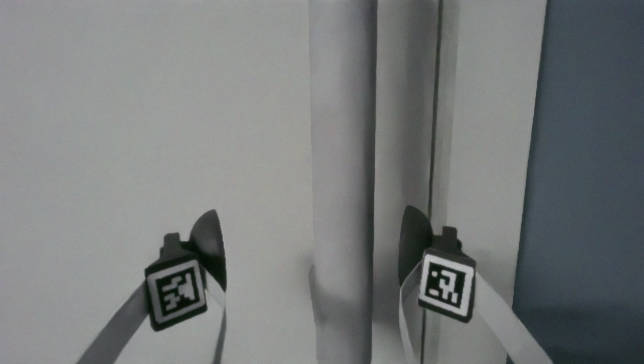

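Close the fingertips behind the bar (caging), then pull.

Emit:
execute_actions(
  actions=[
    {"r1":{"base":{"translate_m":-0.012},"joints":{"arm_m":0.485,"lift_m":0.9}}},
  ],
  cameras=[],
)

Emit:
execute_actions(
  actions=[
    {"r1":{"joints":{"gripper_m":-0.05}}},
  ],
  cameras=["r1_wrist_camera"],
)

Emit:
execute_actions(
  actions=[
    {"r1":{"base":{"translate_m":0.03},"joints":{"arm_m":0.22}}},
  ],
  cameras=["r1_wrist_camera","r1_nav_camera"],
)

Scene clock: 226.80 s.
r1.base_odometry: x=-4.732 y=-5.313 heading=+2.441 (m, m, rad; r1's odometry frame)
r1.turned_by_wheels: +0.000 (rad since the last result)
r1.turned_by_imu: +0.000 (rad since the last result)
r1.base_tilt: forward=+1.0 right=+1.4 (deg)
r1.lidar_m: 2.31 2.36 2.37 2.23 2.27 1.92 1.81 1.41 0.97 0.91 0.93 1.20
r1.head_depth_mm: 761 820 886 961 1023 - 1279 / 754 812 875 932 1044 1158 1268 / 757 803 864 - 1038 1140 1271 / 752 802 863 944 1029 1132 1272 / 749 805 868 939 1027 1128 1264 / 744 800 863 934 1020 1121 1239 / 741 792 853 928 1012 1113 1224
r1.base_status: done
r1.joint_positions: lift_m=+0.900 arm_m=+0.485 wrist_yaw_rad=+0.001 wrist_pitch_rad=-0.020 wrist_roll_rad=-0.004 gripper_m=+0.090 head_pan_rad=-1.563 head_tilt_rad=-0.409
r1.joint_status: all done
r1.motor_effort: left_wheel=-3(7) right_wheel=+1(3) lift_m=+44(47) arm_m=+4(4) wrist_yaw_rad=-1(0) wrist_pitch_rad=+10(10) wrist_roll_rad=-2(2) gripper_m=+0(1) head_pan_rad=-4(3) head_tilt_rad=+4(6) (%)
r1.hand_pose: x=-0.0213 y=-0.8854 z=+1.0092 quat_wxyz=(+0.709, +0.008, -0.705, -0.007) (m; r1's base frame)
r1.wrist_depth_mm: 166 170 173 103 182 175 192 / 171 174 178 107 188 179 198 / 176 180 185 110 194 186 205 / 181 185 190 114 201 191 212 / 186 190 197 118 206 198 220 / 192 195 205 122 214 207 228 / 198 205 210 127 222 214 236
r2.base_odometry: x=+1.587 y=-0.388 heading=+1.556 (m, m, rad; r2's odometry frame)
r2.turned_by_wheels: +0.000 (rad since the last result)
r2.turned_by_imu: +0.000 (rad since the last result)
r2.base_tilt: forward=-1.6 right=+3.2 (deg)
r2.lidar_m: 1.13 2.55 2.79 1.91 1.16 1.02 1.02 1.22 1.35 1.36 1.61 2.12
r2.head_depth_mm: 1859 1605 318 1339 1281 1162 1095 / 1893 1689 299 343 1272 1184 1098 / 1897 1502 326 333 1285 1191 - / 1846 1497 1515 1370 1286 1200 - / 1933 1706 1539 1402 1291 1192 - / 1913 1735 1552 1408 1276 1203 1124 / 1929 1719 1560 1411 1294 1191 1110
r2.base_status: not commanded
r2.joint_positions: lift_m=+0.900 arm_m=+0.005 wrist_yaw_rad=+1.898 wrist_pitch_rad=-0.028 wrist_roll_rad=-0.007 gripper_m=+0.104 head_pan_rad=-0.007 head_tilt_rad=-1.086
r2.joint_status: not commanded
r2.on_its_own: gripper_m is held at +0.103, not at your +0.090, by its stall guard, which is not easing now
r2.motor_effort: left_wheel=-2(3) right_wheel=+3(3) lift_m=+50(49) arm_m=-4(4) wrist_yaw_rad=+2(2) wrist_pitch_rad=+9(9) wrist_roll_rad=+0(0) gripper_m=-20(20) head_pan_rad=+3(3) head_tilt_rad=-7(7) (%)
r2.hand_pose: x=+0.2206 y=-0.0683 z=+1.0072 quat_wxyz=(+0.422, +0.579, -0.402, +0.571) (m; r2's base frame)
r2.wrist_depth_mm: - - - - - - - / - - - - - - - / - - - 152 - - - / - - 171 131 169 - - / - 138 182 161 176 - - / - 141 177 140 153 - - / - - 153 150 156 - -
r3.base_odometry: x=-1.135 y=-4.228 heading=+1.605 (m, m, rad; r3's odometry frame)
r3.turned_by_wheels: +0.000 (rad since the last result)
r3.turned_by_imu: +0.001 (rad since the last result)
r3.base_tilt: forward=+0.1 right=+0.0 (deg)
r3.lidar_m: 0.76 0.25 0.18 0.17 0.18 0.91 1.26 1.37 1.48 1.39 1.41 1.28
r3.head_depth_mm: 1367 1341 1329 1301 1267 1246 1218 / 1357 1334 1312 1286 1261 1233 1214 / 1350 1338 1309 1274 - 1230 1207 / 1343 1320 1297 1271 - 1223 1208 / 1342 1323 1298 1279 - - 1205 / 1237 1162 1084 1019 922 - 1195 / 712 683 656 630 604 1205 1202
r3.base_status: not commanded
r3.joint_positions: lift_m=+0.310 arm_m=-0.002 wrist_yaw_rad=+3.041 wrist_pitch_rad=-0.492 wrist_roll_rad=+0.002 gripper_m=+0.037 head_pan_rad=+0.001 head_tilt_rad=-1.490
r3.joint_status: not commanded
r3.motor_effort: left_wheel=+4(3) right_wheel=-4(5) lift_m=+33(32) arm_m=-3(2) wrist_yaw_rad=-1(1) wrist_pitch_rad=+9(9) wrist_roll_rad=+0(1) gripper_m=+0(0) head_pan_rad=-1(0) head_tilt_rad=-7(6) (%)
r3.hand_pose: x=+0.0003 y=+0.0708 z=+0.3064 quat_wxyz=(+0.207, +0.694, +0.138, +0.676) (m; r3's base frame)
r3.wrist_depth_mm: 593 - 189 196 205 215 224 / 645 665 206 216 226 237 251 / 690 708 231 239 254 267 283 / 679 701 260 269 287 308 328 / 569 570 - 306 328 358 385 / 478 504 - - 398 426 471 / 438 - - - 425 439 442
pictures: none
No camera images: the call's "cameras" was empty. Leave "cameras" out to get every camera's image.

Scene clock: 228.70 s.
r1.base_odometry: x=-4.732 y=-5.313 heading=+2.441 (m, m, rad; r1's odometry frame)
r1.turned_by_wheels: +0.000 (rad since the last result)
r1.turned_by_imu: -0.001 (rad since the last result)
r1.base_tilt: forward=+0.9 right=+1.3 (deg)
r1.lidar_m: 2.31 2.36 2.36 2.22 2.27 1.93 1.81 1.41 0.97 0.91 0.93 1.20
r1.head_depth_mm: 763 820 883 963 1024 - 1276 / 752 810 875 932 1044 1156 1277 / 756 806 866 - 1037 1138 1268 / 753 804 861 942 1031 1136 1268 / 747 805 868 937 1025 1131 1260 / 744 797 860 933 1014 1116 1240 / 742 794 854 927 1016 1110 1232
r1.base_status: not commanded
r1.joint_positions: lift_m=+0.900 arm_m=+0.485 wrist_yaw_rad=-0.010 wrist_pitch_rad=-0.020 wrist_roll_rad=-0.004 gripper_m=-0.048 head_pan_rad=-1.563 head_tilt_rad=-0.409
r1.joint_status: all done
r1.motor_effort: left_wheel=-6(7) right_wheel=+6(6) lift_m=+44(44) arm_m=+2(5) wrist_yaw_rad=+12(12) wrist_pitch_rad=+9(10) wrist_roll_rad=-1(1) gripper_m=-34(97) head_pan_rad=-4(3) head_tilt_rad=+5(5) (%)
r1.hand_pose: x=-0.0239 y=-0.8855 z=+1.0094 quat_wxyz=(+0.709, +0.004, -0.705, -0.011) (m; r1's base frame)
r1.wrist_depth_mm: 165 169 172 103 182 175 194 / 169 173 178 106 188 181 201 / 174 179 182 110 195 187 207 / 179 184 188 114 200 193 214 / 184 189 194 117 207 199 221 / 190 195 - 121 209 206 230 / 196 201 209 125 223 216 240
r2.base_odometry: x=+1.587 y=-0.388 heading=+1.556 (m, m, rad; r2's odometry frame)
r2.turned_by_wheels: +0.000 (rad since the last result)
r2.turned_by_imu: +0.000 (rad since the last result)
r2.base_tilt: forward=-1.6 right=+3.3 (deg)
r2.lidar_m: 1.12 2.54 2.80 1.91 1.16 1.02 1.02 1.22 1.35 1.36 1.62 2.13
r2.head_depth_mm: 1909 1611 318 1330 1290 1163 1098 / 1888 1690 299 342 1270 1179 1100 / 1893 1508 327 333 1281 1180 - / 1843 1503 1526 1365 1280 1196 - / 1922 1715 1558 1412 1282 1180 - / 1919 1724 1552 1411 1292 1198 1121 / 1940 1714 1553 1416 1298 1201 1114
r2.base_status: not commanded
r2.joint_positions: lift_m=+0.900 arm_m=+0.005 wrist_yaw_rad=+1.898 wrist_pitch_rad=-0.028 wrist_roll_rad=-0.007 gripper_m=+0.104 head_pan_rad=-0.007 head_tilt_rad=-1.086
r2.joint_status: not commanded
r2.on_its_own: gripper_m is held at +0.103, not at your +0.090, by its stall guard, which is not easing now
r2.motor_effort: left_wheel=-3(2) right_wheel=+2(3) lift_m=+50(49) arm_m=-4(4) wrist_yaw_rad=+2(2) wrist_pitch_rad=+9(9) wrist_roll_rad=+0(0) gripper_m=-20(20) head_pan_rad=+3(3) head_tilt_rad=-7(7) (%)
r2.hand_pose: x=+0.2206 y=-0.0683 z=+1.0072 quat_wxyz=(+0.422, +0.579, -0.402, +0.571) (m; r2's base frame)
r2.wrist_depth_mm: - - - - - - - / - - - - - - - / - - - 152 - - - / - - 171 131 170 - - / - 138 182 161 176 - - / - 140 177 141 153 - - / - - 153 150 156 - -
r3.base_odometry: x=-1.135 y=-4.228 heading=+1.605 (m, m, rad; r3's odometry frame)
r3.turned_by_wheels: +0.000 (rad since the last result)
r3.turned_by_imu: +0.001 (rad since the last result)
r3.base_tilt: forward=+0.1 right=+0.1 (deg)
r3.lidar_m: 0.76 0.25 0.18 0.17 0.18 0.91 1.25 1.37 1.49 1.39 1.41 1.28
r3.head_depth_mm: 1365 1343 1304 1297 1263 1239 1211 / 1351 1328 1303 1288 1261 1233 1213 / 1357 1327 1312 1283 - 1233 1206 / 1353 1324 1302 1275 - 1218 1208 / 1347 1328 1288 1271 - - 1206 / 1233 1164 1084 1019 925 - 1211 / 708 680 656 633 601 1212 1199
r3.base_status: not commanded
r3.joint_positions: lift_m=+0.310 arm_m=-0.002 wrist_yaw_rad=+3.041 wrist_pitch_rad=-0.492 wrist_roll_rad=+0.002 gripper_m=+0.037 head_pan_rad=+0.001 head_tilt_rad=-1.490
r3.joint_status: not commanded
r3.motor_effort: left_wheel=+4(3) right_wheel=-4(4) lift_m=+32(32) arm_m=-2(2) wrist_yaw_rad=-2(2) wrist_pitch_rad=+10(9) wrist_roll_rad=-1(1) gripper_m=+0(0) head_pan_rad=+0(0) head_tilt_rad=-6(7) (%)
r3.hand_pose: x=+0.0003 y=+0.0708 z=+0.3064 quat_wxyz=(+0.207, +0.694, +0.138, +0.676) (m; r3's base frame)
r3.wrist_depth_mm: 595 - 189 196 204 214 224 / 639 667 206 217 227 238 251 / 688 719 231 242 252 267 284 / 684 680 259 270 286 305 327 / 571 572 - 306 327 358 386 / 485 502 - - 392 427 465 / 437 - - - 424 439 439
pictures: r1_wrist_camera
camera_calibration (this result's frames):
r1_wrist_camera: T_world_to_cam=[[-0.998982, 0.0378075, -0.0246265, 0.031829], [0.0316784, 0.199034, -0.979481, 1.19757], [-0.0321302, -0.979263, -0.200029, -0.501551], [0, 0, 0, 1]] pos_world=[-0.0222556, -0.730712, 1.07346]
Images, in order (width x height): r1_wrist_camera 644x364.

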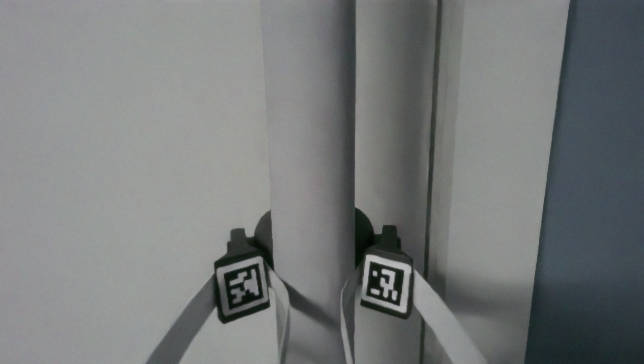

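Scene clock: 232.47 s.
r1.base_odometry: x=-4.755 y=-5.294 heading=+2.441 (m, m, rad; r1's odometry frame)
r1.turned_by_wheels: +0.000 (rad since the last result)
r1.turned_by_imu: +0.166 (rad since the last result)
r1.base_tilt: forward=-7.2 right=+13.3 (deg)
r1.lidar_m: 2.34 2.54 2.36 1.40 2.30 1.80 1.03 0.79 0.77 0.82 0.94 1.39
r1.head_depth_mm: 473 526 590 671 732 - 1110 / 469 522 588 665 - 979 1107 / 463 514 571 635 - 983 1128 / 417 464 560 664 797 972 1155 / 476 531 601 689 807 981 1183 / 483 542 610 704 830 1012 1207 / 491 550 624 721 855 1046 1250
r1.base_status: done
r1.joint_positions: lift_m=+0.901 arm_m=+0.221 wrist_yaw_rad=-0.005 wrist_pitch_rad=+0.341 wrist_roll_rad=-0.016 gripper_m=-0.029 head_pan_rad=-1.564 head_tilt_rad=-0.405
r1.joint_status: all done
r1.on_its_own: base_tilt is 14.5 degrees off its reading at the scene's start (forward=+1.0 right=+1.3); gripper_m is held at -0.030, not at your -0.050, by its stall guard, which is still easing; lift_m is at rest, and its effort (+0) is outside its rest range (+1 to +81); arm_m is at rest, and its effort (-16) is outside its rest range (-14 to +14); wrist_pitch_rad is at rest, and its effort (-100) is outside its rest range (-20 to +32)
r1.motor_effort: left_wheel=-1(6) right_wheel=+10(13) lift_m=+0(44) arm_m=-16(29) wrist_yaw_rad=+6(19) wrist_pitch_rad=-100(100) wrist_roll_rad=+7(7) gripper_m=-22(34) head_pan_rad=-4(4) head_tilt_rad=+2(5) (%)
r1.hand_pose: x=-0.0227 y=-0.6156 z=+1.1031 quat_wxyz=(+0.703, -0.123, -0.691, +0.117) (m; r1's base frame)
r1.wrist_depth_mm: 210 205 200 193 194 204 212 / 213 209 202 196 194 205 215 / 214 210 205 127 196 206 216 / 217 213 206 124 197 208 216 / 218 214 209 123 198 210 219 / 219 216 - 124 198 211 220 / 223 219 212 125 203 213 221
r2.base_odometry: x=+1.587 y=-0.388 heading=+1.556 (m, m, rad; r2's odometry frame)
r2.turned_by_wheels: +0.000 (rad since the last result)
r2.turned_by_imu: +0.000 (rad since the last result)
r2.base_tilt: forward=-1.6 right=+3.2 (deg)
r2.lidar_m: 1.13 2.54 2.80 1.91 1.15 1.02 1.03 1.22 1.36 1.36 1.62 2.13
r2.head_depth_mm: 1900 1602 318 1330 1291 1170 1102 / 1888 1671 299 342 1282 1176 1105 / 1835 1488 327 333 1272 1191 - / 1912 1514 1517 1372 1286 1196 - / 1941 1718 1530 1398 1289 1197 - / 1929 1717 1543 1404 1296 1193 1120 / 1936 1724 1551 1401 1287 1202 1112
r2.base_status: not commanded
r2.joint_positions: lift_m=+0.900 arm_m=+0.005 wrist_yaw_rad=+1.898 wrist_pitch_rad=-0.028 wrist_roll_rad=-0.007 gripper_m=+0.104 head_pan_rad=-0.007 head_tilt_rad=-1.086
r2.joint_status: not commanded
r2.on_its_own: gripper_m is held at +0.103, not at your +0.090, by its stall guard, which is not easing now
r2.motor_effort: left_wheel=-2(3) right_wheel=+3(3) lift_m=+49(49) arm_m=-4(4) wrist_yaw_rad=+2(2) wrist_pitch_rad=+9(9) wrist_roll_rad=+0(0) gripper_m=-21(21) head_pan_rad=+3(3) head_tilt_rad=-6(8) (%)
r2.hand_pose: x=+0.2206 y=-0.0683 z=+1.0072 quat_wxyz=(+0.422, +0.579, -0.402, +0.571) (m; r2's base frame)
r2.wrist_depth_mm: - - - - - - - / - - - - - - - / - - - 151 - - - / - - 171 130 169 - - / - 138 183 160 177 - - / - 141 178 140 153 - - / - - 153 150 156 - -
r3.base_odometry: x=-1.135 y=-4.228 heading=+1.605 (m, m, rad; r3's odometry frame)
r3.turned_by_wheels: +0.000 (rad since the last result)
r3.turned_by_imu: +0.001 (rad since the last result)
r3.base_tilt: forward=+0.1 right=+0.0 (deg)
r3.lidar_m: 0.76 0.25 0.18 0.17 0.18 0.91 1.25 1.38 1.48 1.39 1.40 1.28
r3.head_depth_mm: 1363 1338 1322 1290 1258 1241 1224 / 1361 1333 1319 1293 1257 1234 1215 / 1352 1329 1308 1283 - 1229 1214 / 1342 1319 1298 1274 - 1223 1200 / 1339 1323 1294 1271 - - 1201 / 1238 1159 1086 1019 923 - 1198 / 711 681 655 632 603 1209 1200
r3.base_status: not commanded
r3.joint_positions: lift_m=+0.310 arm_m=-0.002 wrist_yaw_rad=+3.041 wrist_pitch_rad=-0.492 wrist_roll_rad=+0.002 gripper_m=+0.037 head_pan_rad=+0.001 head_tilt_rad=-1.490
r3.joint_status: not commanded
r3.motor_effort: left_wheel=+4(3) right_wheel=-5(4) lift_m=+33(32) arm_m=-3(2) wrist_yaw_rad=-2(1) wrist_pitch_rad=+9(9) wrist_roll_rad=-1(0) gripper_m=+0(0) head_pan_rad=+0(0) head_tilt_rad=-6(7) (%)
r3.hand_pose: x=+0.0003 y=+0.0708 z=+0.3064 quat_wxyz=(+0.207, +0.694, +0.138, +0.676) (m; r3's base frame)
r3.wrist_depth_mm: 580 - 189 196 205 214 223 / 640 667 206 216 227 238 251 / 681 725 231 240 252 268 283 / 694 688 259 269 287 305 327 / 572 569 - 307 330 358 389 / 484 500 - - 395 427 467 / 433 - - - 421 440 440
pictures: r1_nav_camera (sideways: a quarter turn counterclockwise sets it upright), r1_wrist_camera
camera_calibration (this result's frames):
r1_nav_camera: T_world_to_cam=[[0.0648991, -0.350002, 0.934498, -1.17741], [-0.996263, -0.0762137, 0.0406439, 0.00671064], [0.0569961, -0.933644, -0.35364, 0.413921], [0, 0, 0, 1]] pos_world=[0.0595066, -0.0251294, 1.24639]
r1_wrist_camera: T_world_to_cam=[[-0.999422, 0.0265458, -0.0212357, 0.0145315], [0.0167255, -0.159865, -0.986997, 1.02258], [-0.0295954, -0.986782, 0.159329, -0.619442], [0, 0, 0, 1]] pos_world=[-0.0209127, -0.448166, 1.10829]
Images, in order (width x height): r1_nav_camera 672x504, r1_wrist_camera 644x364.

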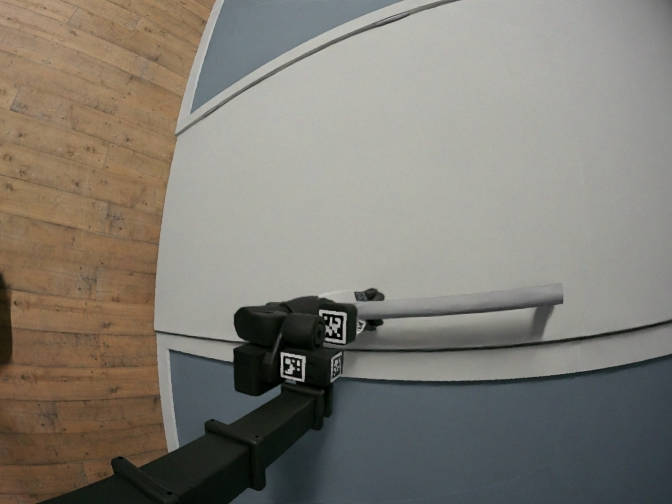

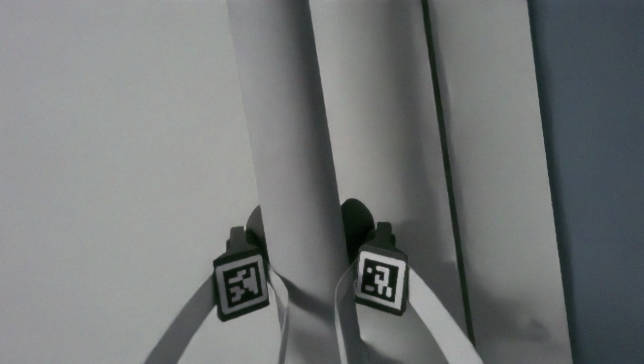

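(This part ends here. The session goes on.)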